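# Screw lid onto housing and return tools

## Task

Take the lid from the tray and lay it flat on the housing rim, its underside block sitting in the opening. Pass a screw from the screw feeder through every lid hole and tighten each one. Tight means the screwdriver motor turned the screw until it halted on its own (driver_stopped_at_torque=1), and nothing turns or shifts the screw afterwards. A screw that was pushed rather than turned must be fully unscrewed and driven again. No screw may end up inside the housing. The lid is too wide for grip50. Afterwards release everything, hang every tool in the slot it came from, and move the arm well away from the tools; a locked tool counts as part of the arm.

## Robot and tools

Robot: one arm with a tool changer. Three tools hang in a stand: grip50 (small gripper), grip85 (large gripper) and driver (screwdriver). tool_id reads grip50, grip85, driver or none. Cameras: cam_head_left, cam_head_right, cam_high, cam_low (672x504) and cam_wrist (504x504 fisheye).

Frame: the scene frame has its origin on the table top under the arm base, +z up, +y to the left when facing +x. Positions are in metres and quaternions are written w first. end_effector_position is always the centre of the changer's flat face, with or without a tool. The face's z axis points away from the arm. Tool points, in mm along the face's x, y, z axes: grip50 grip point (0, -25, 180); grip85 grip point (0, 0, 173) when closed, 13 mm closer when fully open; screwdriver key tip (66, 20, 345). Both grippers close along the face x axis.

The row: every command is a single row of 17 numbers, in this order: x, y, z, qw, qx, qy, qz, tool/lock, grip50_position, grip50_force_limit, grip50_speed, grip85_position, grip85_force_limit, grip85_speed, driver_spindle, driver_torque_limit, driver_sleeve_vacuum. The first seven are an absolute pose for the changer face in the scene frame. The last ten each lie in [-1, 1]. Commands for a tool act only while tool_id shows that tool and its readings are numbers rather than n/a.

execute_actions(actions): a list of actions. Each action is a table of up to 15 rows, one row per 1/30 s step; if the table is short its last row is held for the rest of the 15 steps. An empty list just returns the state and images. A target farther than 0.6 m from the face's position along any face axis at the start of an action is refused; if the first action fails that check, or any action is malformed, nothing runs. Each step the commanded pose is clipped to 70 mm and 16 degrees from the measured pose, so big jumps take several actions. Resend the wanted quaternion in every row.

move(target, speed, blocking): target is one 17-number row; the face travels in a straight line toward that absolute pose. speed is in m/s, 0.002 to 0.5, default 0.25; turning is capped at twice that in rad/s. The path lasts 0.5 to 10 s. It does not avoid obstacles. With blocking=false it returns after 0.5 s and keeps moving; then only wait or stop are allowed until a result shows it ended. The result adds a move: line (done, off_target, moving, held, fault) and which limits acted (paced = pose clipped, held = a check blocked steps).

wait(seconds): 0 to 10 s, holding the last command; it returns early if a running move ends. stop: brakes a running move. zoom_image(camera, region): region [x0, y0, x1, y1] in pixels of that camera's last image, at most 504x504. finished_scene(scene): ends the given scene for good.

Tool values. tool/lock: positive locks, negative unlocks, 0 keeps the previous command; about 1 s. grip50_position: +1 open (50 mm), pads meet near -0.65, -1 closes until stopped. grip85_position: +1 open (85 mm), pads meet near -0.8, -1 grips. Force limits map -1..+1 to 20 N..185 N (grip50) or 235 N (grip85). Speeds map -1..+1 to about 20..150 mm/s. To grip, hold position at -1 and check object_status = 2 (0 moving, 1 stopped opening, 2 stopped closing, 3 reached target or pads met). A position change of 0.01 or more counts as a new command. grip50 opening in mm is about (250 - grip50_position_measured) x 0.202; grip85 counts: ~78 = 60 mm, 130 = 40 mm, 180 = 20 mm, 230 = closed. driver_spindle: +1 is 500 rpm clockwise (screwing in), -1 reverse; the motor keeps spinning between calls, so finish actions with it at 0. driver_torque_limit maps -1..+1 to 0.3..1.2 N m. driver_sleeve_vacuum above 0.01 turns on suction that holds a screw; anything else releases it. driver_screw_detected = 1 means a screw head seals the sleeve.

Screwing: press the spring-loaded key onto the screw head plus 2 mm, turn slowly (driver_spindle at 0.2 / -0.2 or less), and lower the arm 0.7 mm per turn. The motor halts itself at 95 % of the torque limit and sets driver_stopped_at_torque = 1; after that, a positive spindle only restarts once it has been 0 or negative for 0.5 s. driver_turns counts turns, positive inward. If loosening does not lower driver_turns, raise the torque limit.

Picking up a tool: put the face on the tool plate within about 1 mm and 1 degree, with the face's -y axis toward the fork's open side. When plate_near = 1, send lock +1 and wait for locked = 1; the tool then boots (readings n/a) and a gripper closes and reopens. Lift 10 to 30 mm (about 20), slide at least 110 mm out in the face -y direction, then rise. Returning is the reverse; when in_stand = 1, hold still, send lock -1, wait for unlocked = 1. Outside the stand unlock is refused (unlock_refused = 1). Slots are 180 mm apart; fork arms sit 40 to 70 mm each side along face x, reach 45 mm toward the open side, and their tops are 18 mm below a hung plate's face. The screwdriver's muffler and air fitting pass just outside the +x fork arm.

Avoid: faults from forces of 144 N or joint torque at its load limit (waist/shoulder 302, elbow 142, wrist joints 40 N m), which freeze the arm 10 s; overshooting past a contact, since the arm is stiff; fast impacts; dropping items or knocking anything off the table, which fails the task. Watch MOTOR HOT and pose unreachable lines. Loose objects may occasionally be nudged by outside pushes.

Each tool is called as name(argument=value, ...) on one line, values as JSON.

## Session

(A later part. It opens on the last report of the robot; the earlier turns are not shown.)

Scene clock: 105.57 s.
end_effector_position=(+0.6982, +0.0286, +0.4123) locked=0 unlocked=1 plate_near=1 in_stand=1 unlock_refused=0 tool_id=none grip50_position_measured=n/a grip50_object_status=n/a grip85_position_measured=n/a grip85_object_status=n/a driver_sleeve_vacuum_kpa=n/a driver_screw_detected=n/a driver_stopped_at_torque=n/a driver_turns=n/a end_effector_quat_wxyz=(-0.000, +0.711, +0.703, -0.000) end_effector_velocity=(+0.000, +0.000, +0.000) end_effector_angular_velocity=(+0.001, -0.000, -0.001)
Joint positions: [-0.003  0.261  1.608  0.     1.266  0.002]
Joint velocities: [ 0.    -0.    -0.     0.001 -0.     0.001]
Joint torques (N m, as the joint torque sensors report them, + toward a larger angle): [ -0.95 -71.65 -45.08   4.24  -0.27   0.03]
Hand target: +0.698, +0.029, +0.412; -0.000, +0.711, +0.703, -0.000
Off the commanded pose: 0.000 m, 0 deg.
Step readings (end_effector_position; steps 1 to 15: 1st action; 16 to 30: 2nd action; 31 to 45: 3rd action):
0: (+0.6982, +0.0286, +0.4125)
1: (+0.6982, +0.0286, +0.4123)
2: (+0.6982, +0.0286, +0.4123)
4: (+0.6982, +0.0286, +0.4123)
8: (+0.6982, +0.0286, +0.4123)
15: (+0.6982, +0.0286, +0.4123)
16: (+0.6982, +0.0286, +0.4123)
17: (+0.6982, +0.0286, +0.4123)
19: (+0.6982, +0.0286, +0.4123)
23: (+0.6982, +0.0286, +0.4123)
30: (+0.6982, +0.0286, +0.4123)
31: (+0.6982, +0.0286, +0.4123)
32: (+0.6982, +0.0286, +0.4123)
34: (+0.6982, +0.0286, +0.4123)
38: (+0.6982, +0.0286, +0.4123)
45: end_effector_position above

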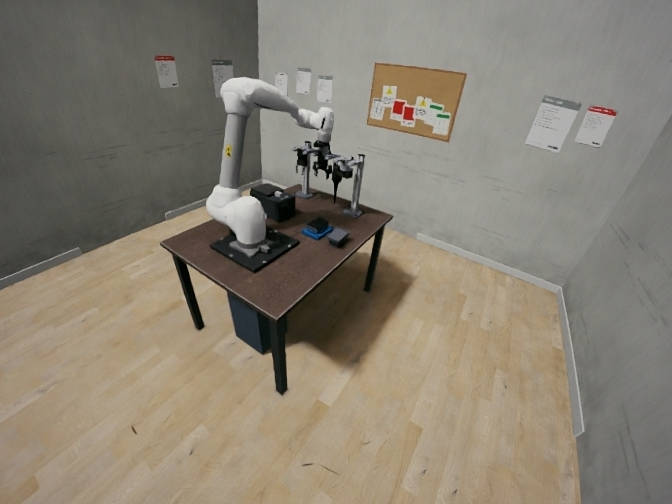

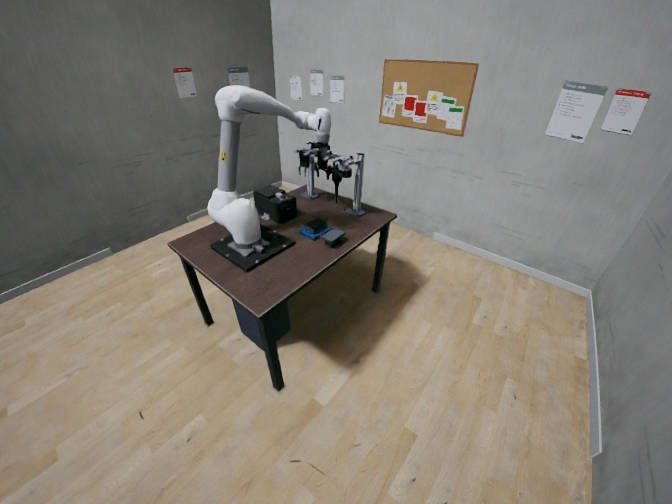

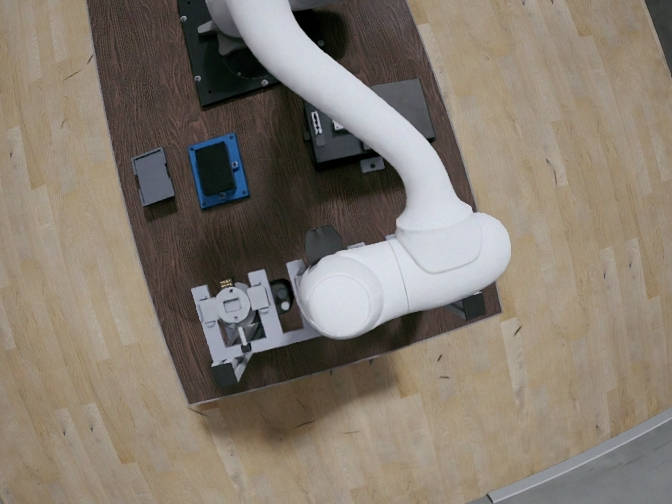

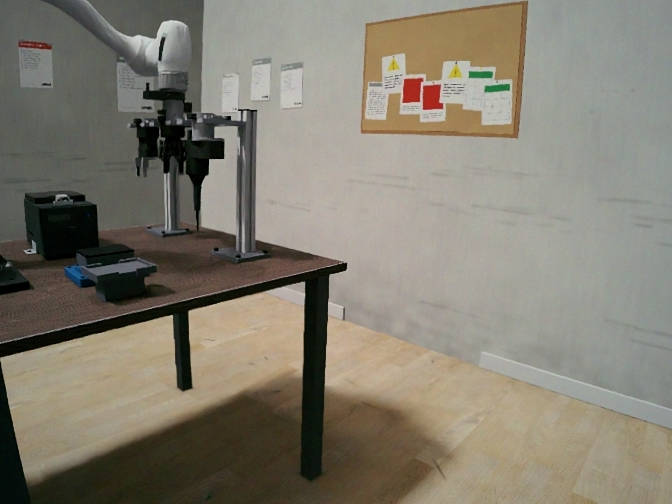

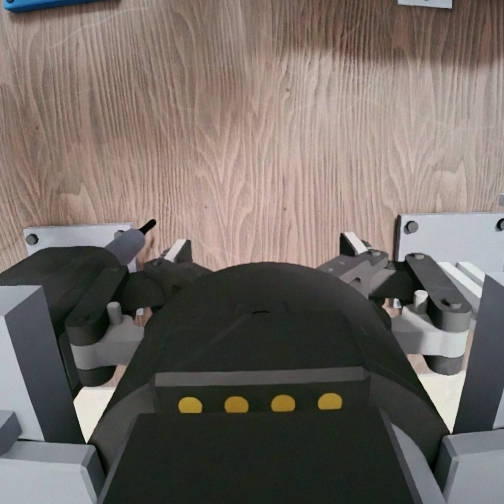

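move(target=[0.6982,0.0286,0.48,0,0.7110,0.7032,0,0,1,0,0,1,-0.5,0,0,0,0], speed=0.1)

zoom_image(camera="cam_wrist", region=[140,200,392,452])

move(target=[0.6962,-0.1514,0.48,0,0.7110,0.7032,0,0,1,0,0,1,-0.5,0,0,0,0], speed=0.2)

zoom_image(camera="cam_wrist", region=[140,200,392,452])

Scene clock: 106.70 s.
end_effector_position=(+0.6980, +0.0286, +0.4800) locked=0 unlocked=1 plate_near=0 in_stand=0 unlock_refused=0 tool_id=none grip50_position_measured=n/a grip50_object_status=n/a grip85_position_measured=n/a grip85_object_status=n/a driver_sleeve_vacuum_kpa=n/a driver_screw_detected=n/a driver_stopped_at_torque=n/a driver_turns=n/a end_effector_quat_wxyz=(-0.000, +0.711, +0.703, -0.000) end_effector_velocity=(+0.000, +0.000, +0.000) end_effector_angular_velocity=(+0.000, +0.000, -0.002)
Joint positions: [-0.003  0.234  1.518  0.     1.383  0.002]
Joint velocities: [ 0.     0.    -0.     0.     0.     0.002]
Joint torques (N m, as the joint torque sensors report them, + toward a larger angle): [ -1.88 -70.26 -45.92   4.18  -0.22  -0.11]
Hand target: +0.698, +0.029, +0.480; +0.000, +0.711, +0.703, -0.000
Off the commanded pose: 0.000 m, 0 deg.
move: done

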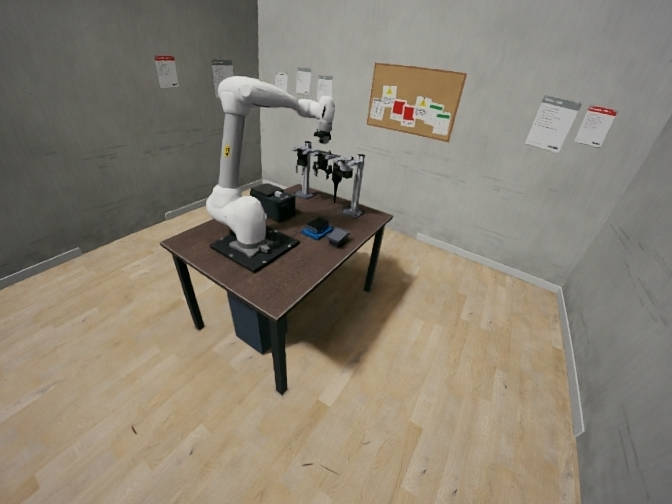

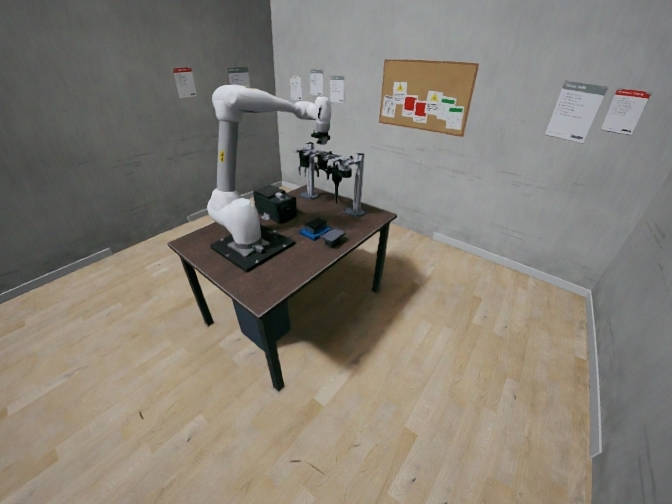

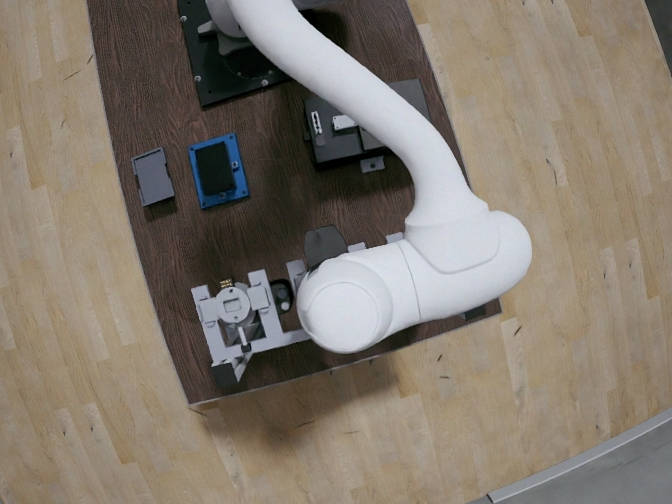

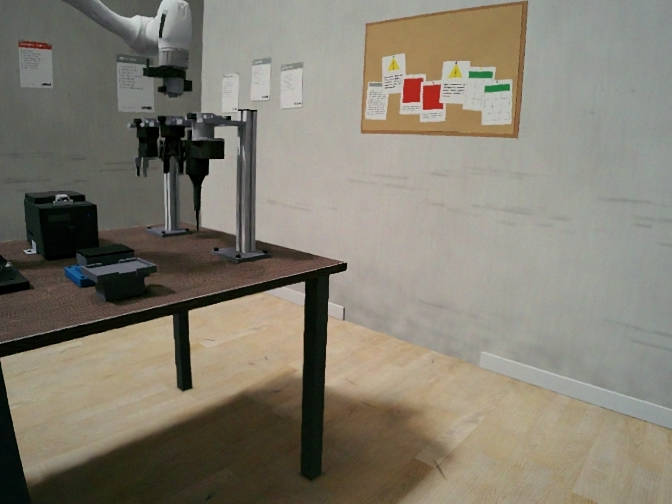

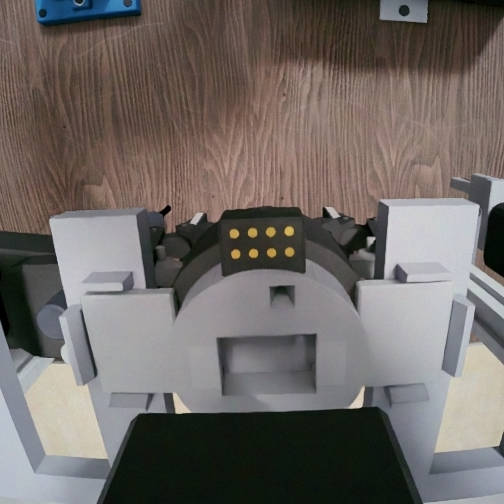

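Region (140, 200, 392, 452) of cam_wrist's 504x504 image, scaled by 2.000, with more detail than that image has.

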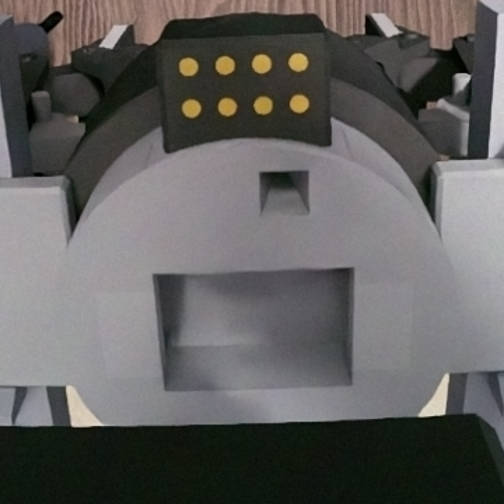

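Scene clock: 107.97 s.
end_effector_position=(+0.6963, -0.1513, +0.4800) locked=0 unlocked=1 plate_near=0 in_stand=0 unlock_refused=0 tool_id=none grip50_position_measured=n/a grip50_object_status=n/a grip85_position_measured=n/a grip85_object_status=n/a driver_sleeve_vacuum_kpa=n/a driver_screw_detected=n/a driver_stopped_at_torque=n/a driver_turns=n/a end_effector_quat_wxyz=(+0.000, +0.711, +0.703, -0.000) end_effector_velocity=(+0.000, -0.001, -0.000) end_effector_angular_velocity=(-0.000, -0.001, -0.001)
Joint positions: [-0.258  0.256  1.489  0.002  1.39  -0.254]
Joint velocities: [-0.001  0.    -0.     0.    -0.001 -0.   ]
Joint torques (N m, as the joint torque sensors report them, + toward a larger angle): [ -0.86 -73.28 -46.67   4.3   -0.24  -0.08]
Hand target: +0.696, -0.151, +0.480; +0.000, +0.711, +0.703, -0.000
Off the commanded pose: 0.000 m, 0 deg.
move: done

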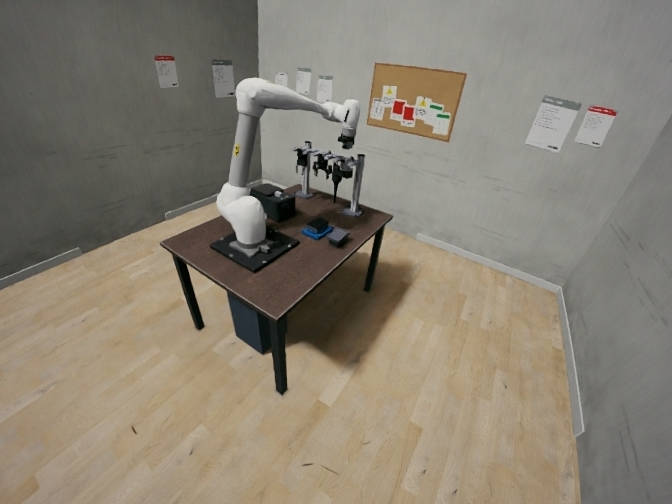

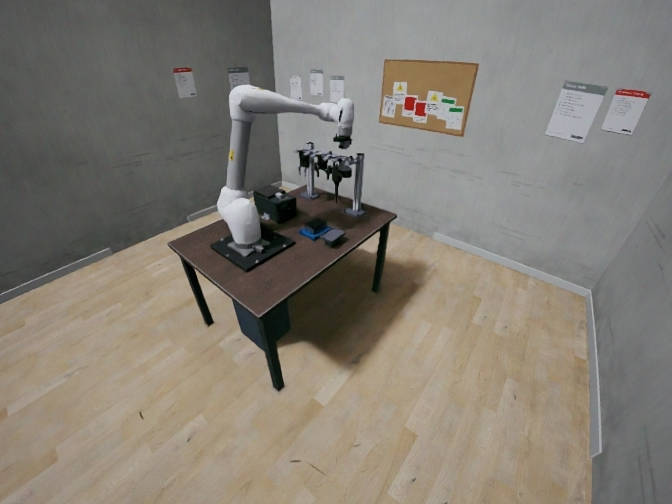

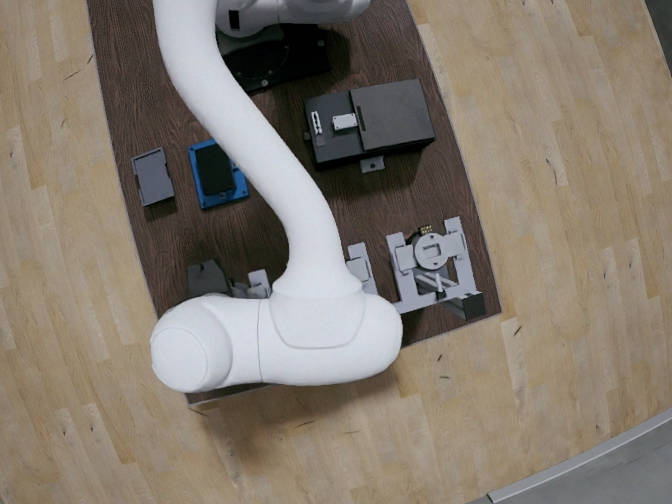

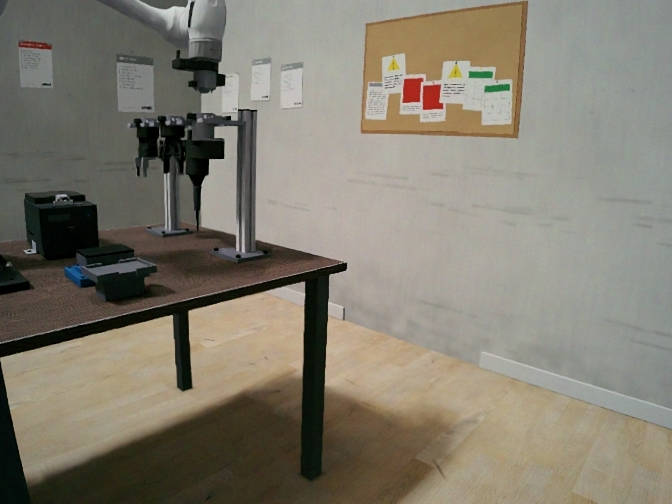

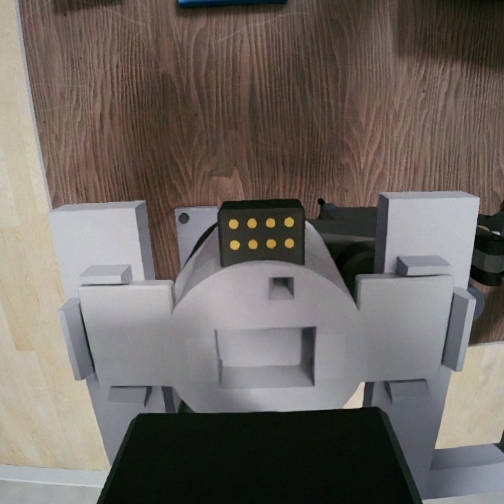

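Region (140, 200, 392, 452) of cam_wrist's 504x504 image, scaled by 2.000, with more detail than that image has.

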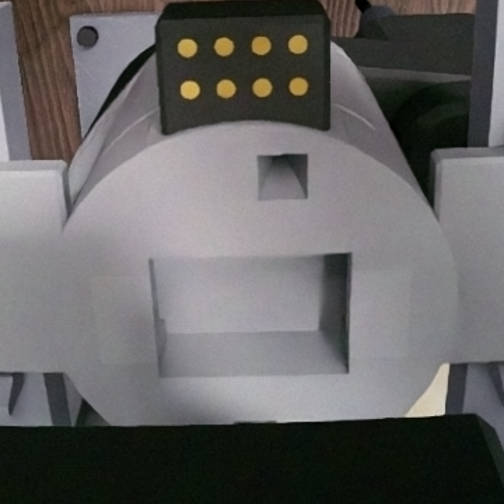

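move(target=[0.6937,-0.1518,0.48,0,0.7139,0.7003,0,0,1,0,0,1,-0.5,0,0,0,0], speed=0.05)

zoom_image(camera="cam_wrist", region=[140,200,392,452])

Scene clock: 108.87 s.
end_effector_position=(+0.6937, -0.1518, +0.4799) locked=0 unlocked=1 plate_near=0 in_stand=0 unlock_refused=0 tool_id=none grip50_position_measured=n/a grip50_object_status=n/a grip85_position_measured=n/a grip85_object_status=n/a driver_sleeve_vacuum_kpa=n/a driver_screw_detected=n/a driver_stopped_at_torque=n/a driver_turns=n/a end_effector_quat_wxyz=(-0.000, +0.714, +0.700, -0.000) end_effector_velocity=(-0.000, -0.000, +0.000) end_effector_angular_velocity=(+0.000, -0.000, -0.001)
Joint positions: [-0.26   0.252  1.495  0.002  1.388 -0.247]
Joint velocities: [-0.001 -0.001  0.     0.     0.001  0.   ]
Joint torques (N m, as the joint torque sensors report them, + toward a larger angle): [ -0.9  -72.31 -46.52   4.28  -0.3   -0.06]
Hand target: +0.694, -0.152, +0.480; -0.000, +0.714, +0.700, -0.000
Off the commanded pose: 0.000 m, 0 deg.
move: done

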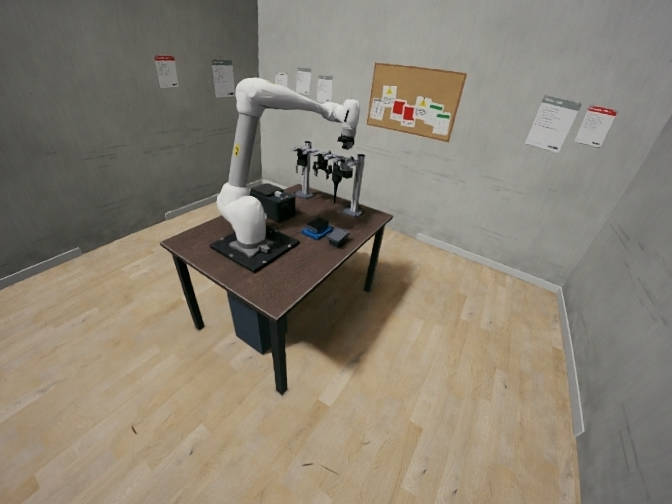

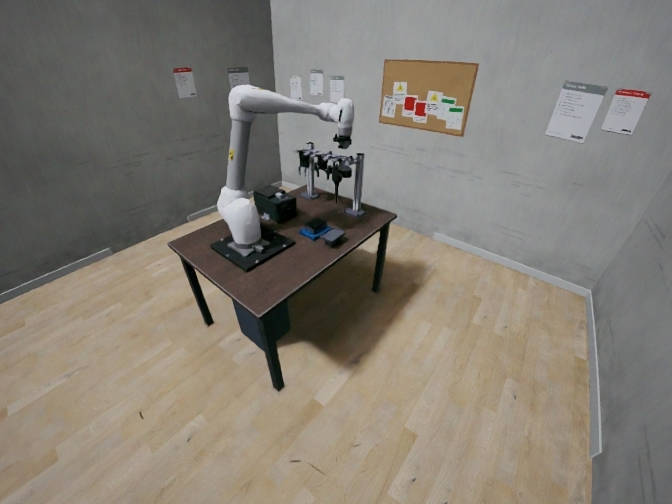

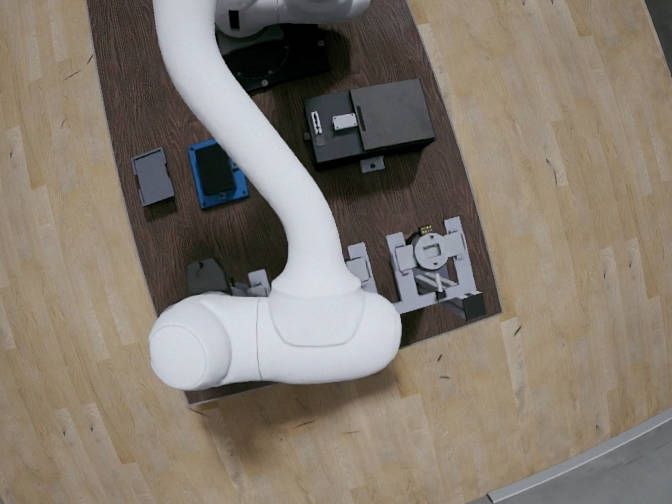

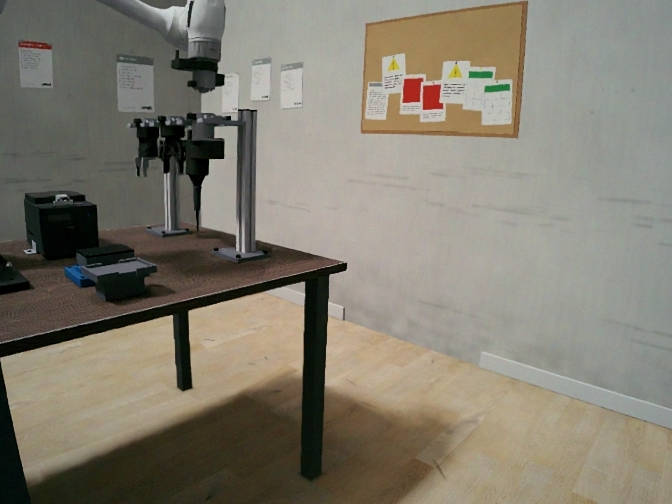

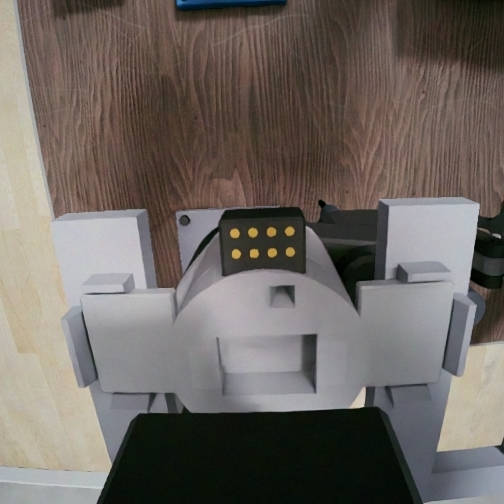

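Region (140, 200, 392, 452) of cam_wrist's 504x504 image, scaled by 2.000, with more detail than that image has.

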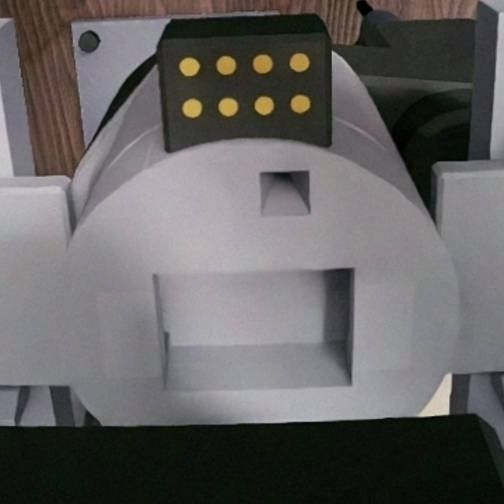

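Matches. Descend.

move(target=[0.6939,-0.1517,0.425,0,0.7139,0.7003,0,0,1,0,0,1,-0.5,0,0,0,0], speed=0.1)

move(target=[0.6939,-0.1517,0.4128,0,0.7139,0.7003,0,0,1,0,0,1,-0.5,0,0,0,0], speed=0.015)

Scene clock: 109.87 s.
end_effector_position=(+0.6940, -0.1517, +0.4251) locked=0 unlocked=1 plate_near=0 in_stand=0 unlock_refused=0 tool_id=none grip50_position_measured=n/a grip50_object_status=n/a grip85_position_measured=n/a grip85_object_status=n/a driver_sleeve_vacuum_kpa=n/a driver_screw_detected=n/a driver_stopped_at_torque=n/a driver_turns=n/a end_effector_quat_wxyz=(+0.000, +0.714, +0.700, +0.000) end_effector_velocity=(+0.000, +0.000, -0.000) end_effector_angular_velocity=(+0.002, -0.001, -0.001)
Joint positions: [-0.259  0.273  1.569  0.002  1.294 -0.247]
Joint velocities: [-0.     0.     0.     0.002 -0.001 -0.   ]
Joint torques (N m, as the joint torque sensors report them, + toward a larger angle): [ -1.22 -72.26 -45.79   4.19  -0.14   0.03]
Hand target: +0.694, -0.152, +0.425; -0.000, +0.714, +0.700, +0.000
Off the commanded pose: 0.000 m, 0 deg.
move: done

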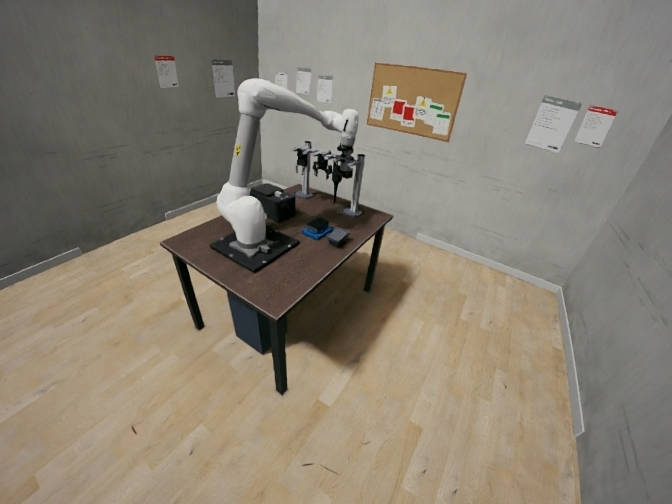

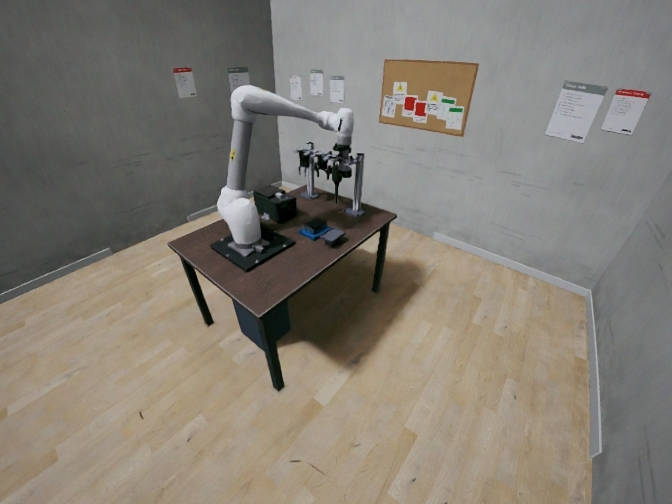

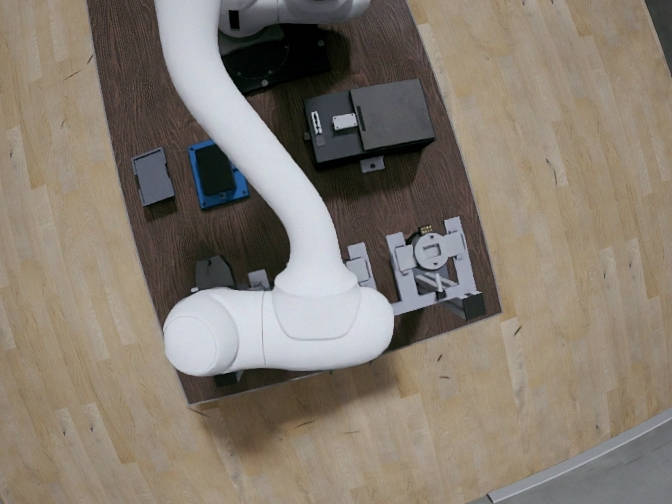

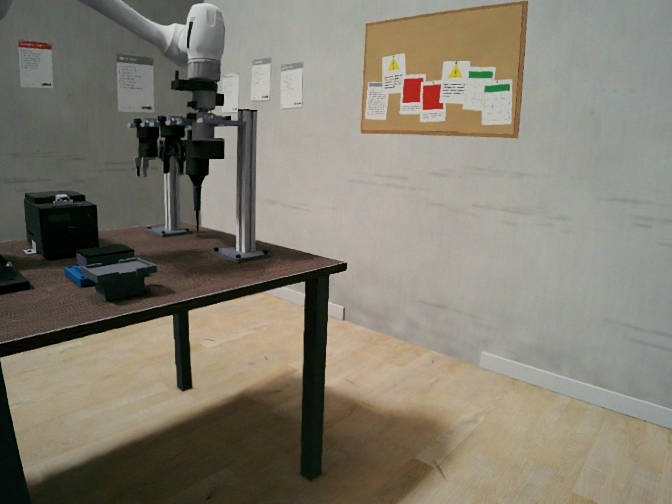

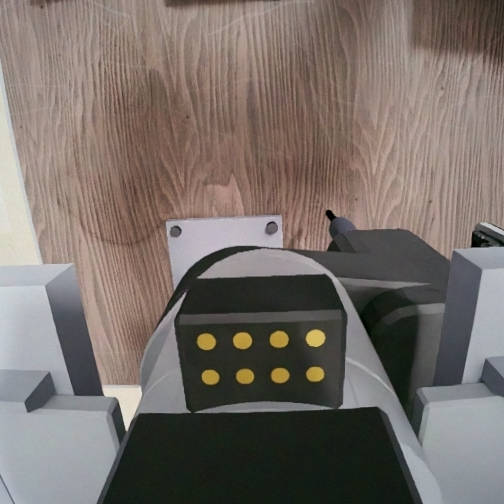

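Scene clock: 110.90 s.
end_effector_position=(+0.6939, -0.1517, +0.4128) locked=0 unlocked=1 plate_near=1 in_stand=1 unlock_refused=0 tool_id=none grip50_position_measured=n/a grip50_object_status=n/a grip85_position_measured=n/a grip85_object_status=n/a driver_sleeve_vacuum_kpa=n/a driver_screw_detected=n/a driver_stopped_at_torque=n/a driver_turns=n/a end_effector_quat_wxyz=(+0.000, +0.714, +0.700, +0.000) end_effector_velocity=(+0.000, +0.000, -0.000) end_effector_angular_velocity=(+0.000, -0.000, +0.000)
Joint positions: [-0.259  0.278  1.584  0.002  1.273 -0.247]
Joint velocities: [ 0.  0.  0.  0. -0. -0.]
Joint torques (N m, as the joint torque sensors report them, + toward a larger angle): [  0.06 -72.69 -44.63   4.4   -0.2    0.25]
Hand target: +0.694, -0.152, +0.413; -0.000, +0.714, +0.700, +0.000
Off the commanded pose: 0.000 m, 0 deg.
move: done

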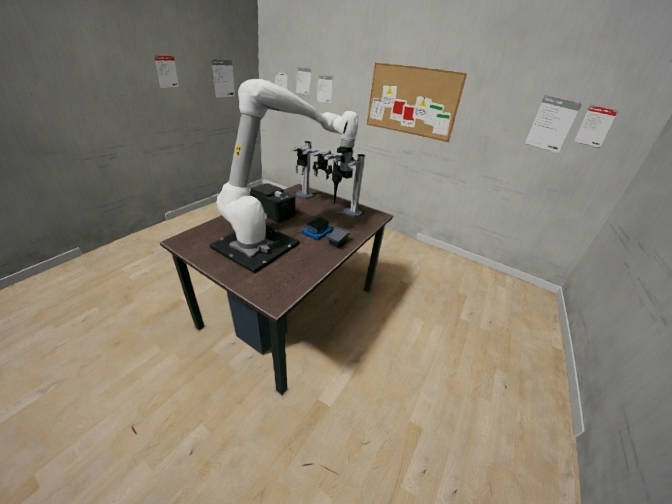

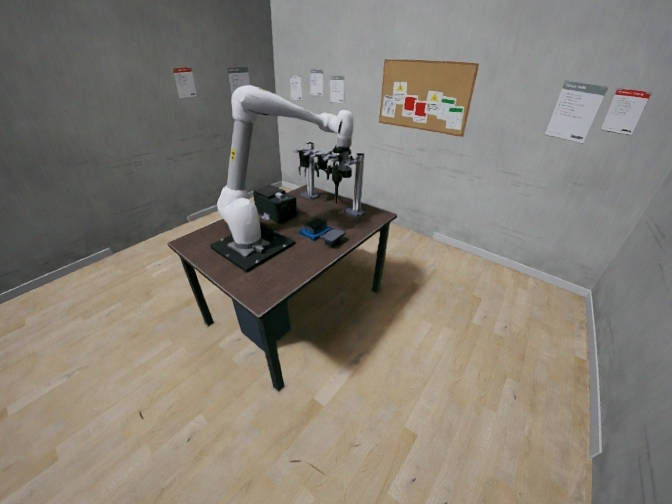

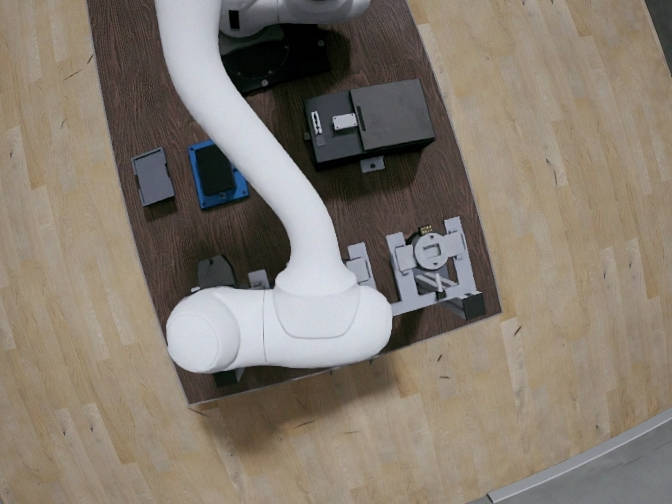

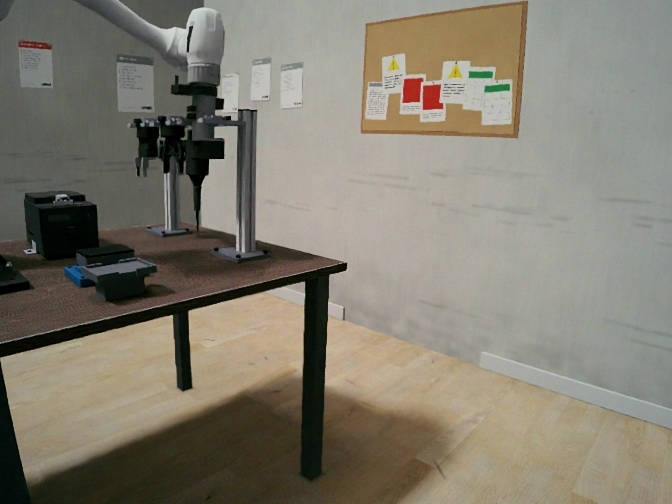

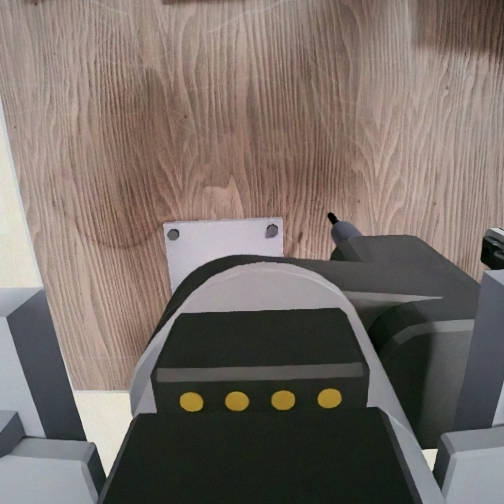

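execute_actions(actions=[[[0.6939,-0.1517,0.4126,0,0.7139,0.7003,0,1,1,0,0,1,-0.5,0,0,0,0]],[[0.6939,-0.1517,0.4126,0,0.7139,0.7003,0,1,1,0,0,1,-0.5,0,0,0,0]]])

zoom_image(camera="cam_high", region=[290,70,450,190])

Scene clock: 112.10 s.
end_effector_position=(+0.6939, -0.1517, +0.4124) locked=1 unlocked=0 plate_near=1 in_stand=1 unlock_refused=0 tool_id=driver grip50_position_measured=n/a grip50_object_status=n/a grip85_position_measured=n/a grip85_object_status=n/a driver_sleeve_vacuum_kpa=n/a driver_screw_detected=n/a driver_stopped_at_torque=n/a driver_turns=n/a end_effector_quat_wxyz=(-0.000, +0.714, +0.700, -0.000) end_effector_velocity=(+0.000, -0.000, +0.000) end_effector_angular_velocity=(-0.001, -0.000, +0.000)
Joint positions: [-0.259  0.279  1.585  0.002  1.272 -0.247]
Joint velocities: [ 0.    -0.    -0.    -0.001 -0.     0.   ]
Joint torques (N m, as the joint torque sensors report them, + toward a larger angle): [ -0.68 -82.39 -51.33   5.61   0.16  -0.09]
Hand target: +0.694, -0.152, +0.413; +0.000, +0.714, +0.700, +0.000
Off the commanded pose: 0.000 m, 0 deg.
Step readings (end_effector_position; steps 1 to 15: 1st action; 16 to 30: 2nd action):
0: (+0.6939, -0.1517, +0.4128)
1: (+0.6939, -0.1517, +0.4128)
2: (+0.6939, -0.1517, +0.4127)
4: (+0.6939, -0.1517, +0.4126)
8: (+0.6939, -0.1517, +0.4126)
15: (+0.6939, -0.1517, +0.4126)
16: (+0.6939, -0.1517, +0.4126)
17: (+0.6939, -0.1517, +0.4126)
19: (+0.6939, -0.1517, +0.4125)
23: (+0.6939, -0.1517, +0.4124)
30: end_effector_position above

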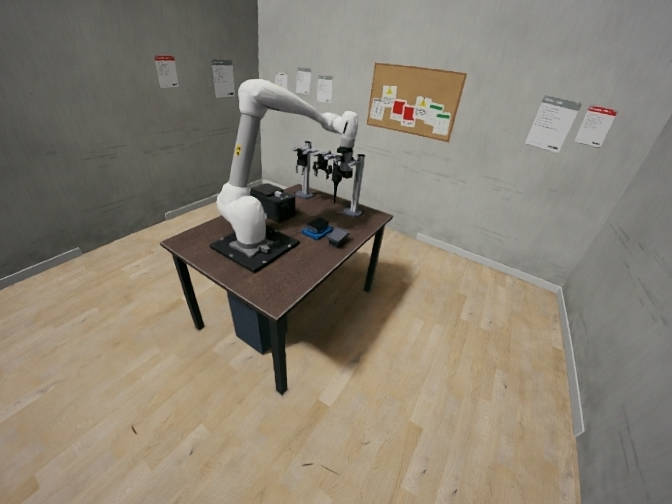

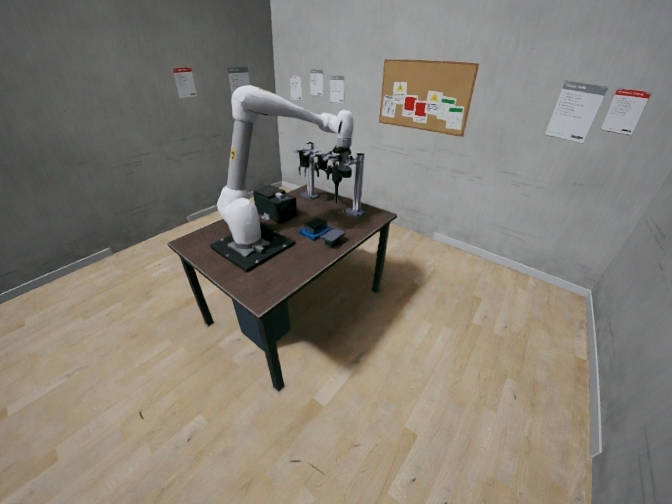

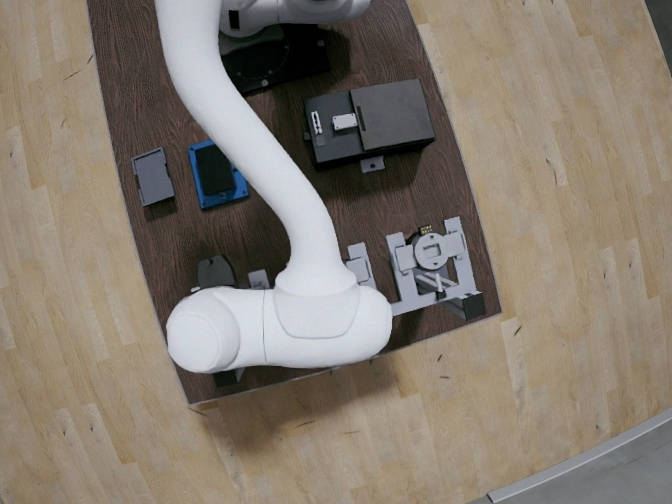

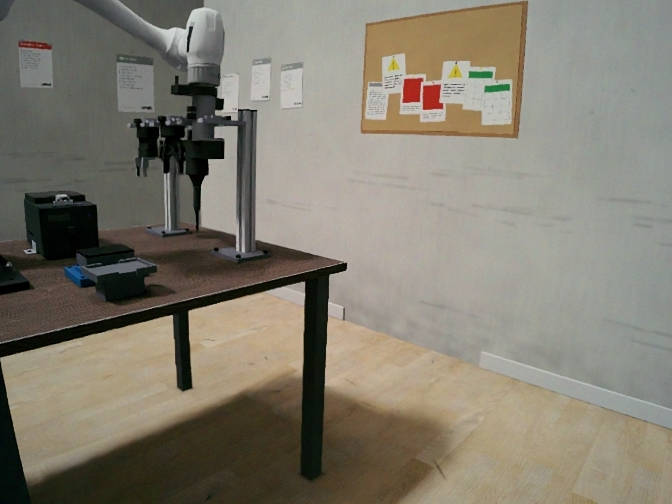

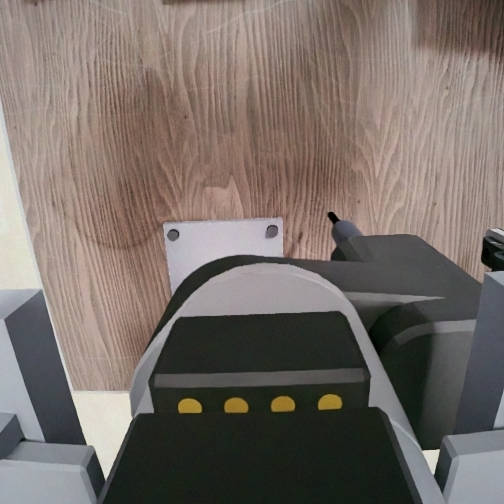

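Region (290, 70, 450, 190) of cam_high's 672x504 image, scaled by 3.150, with more detail than that image has; it fills the top 378 rows of this view, and the rest is white.

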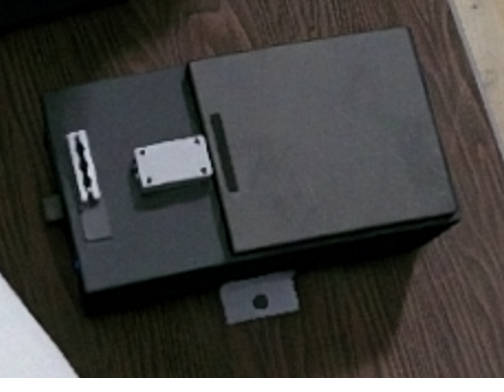

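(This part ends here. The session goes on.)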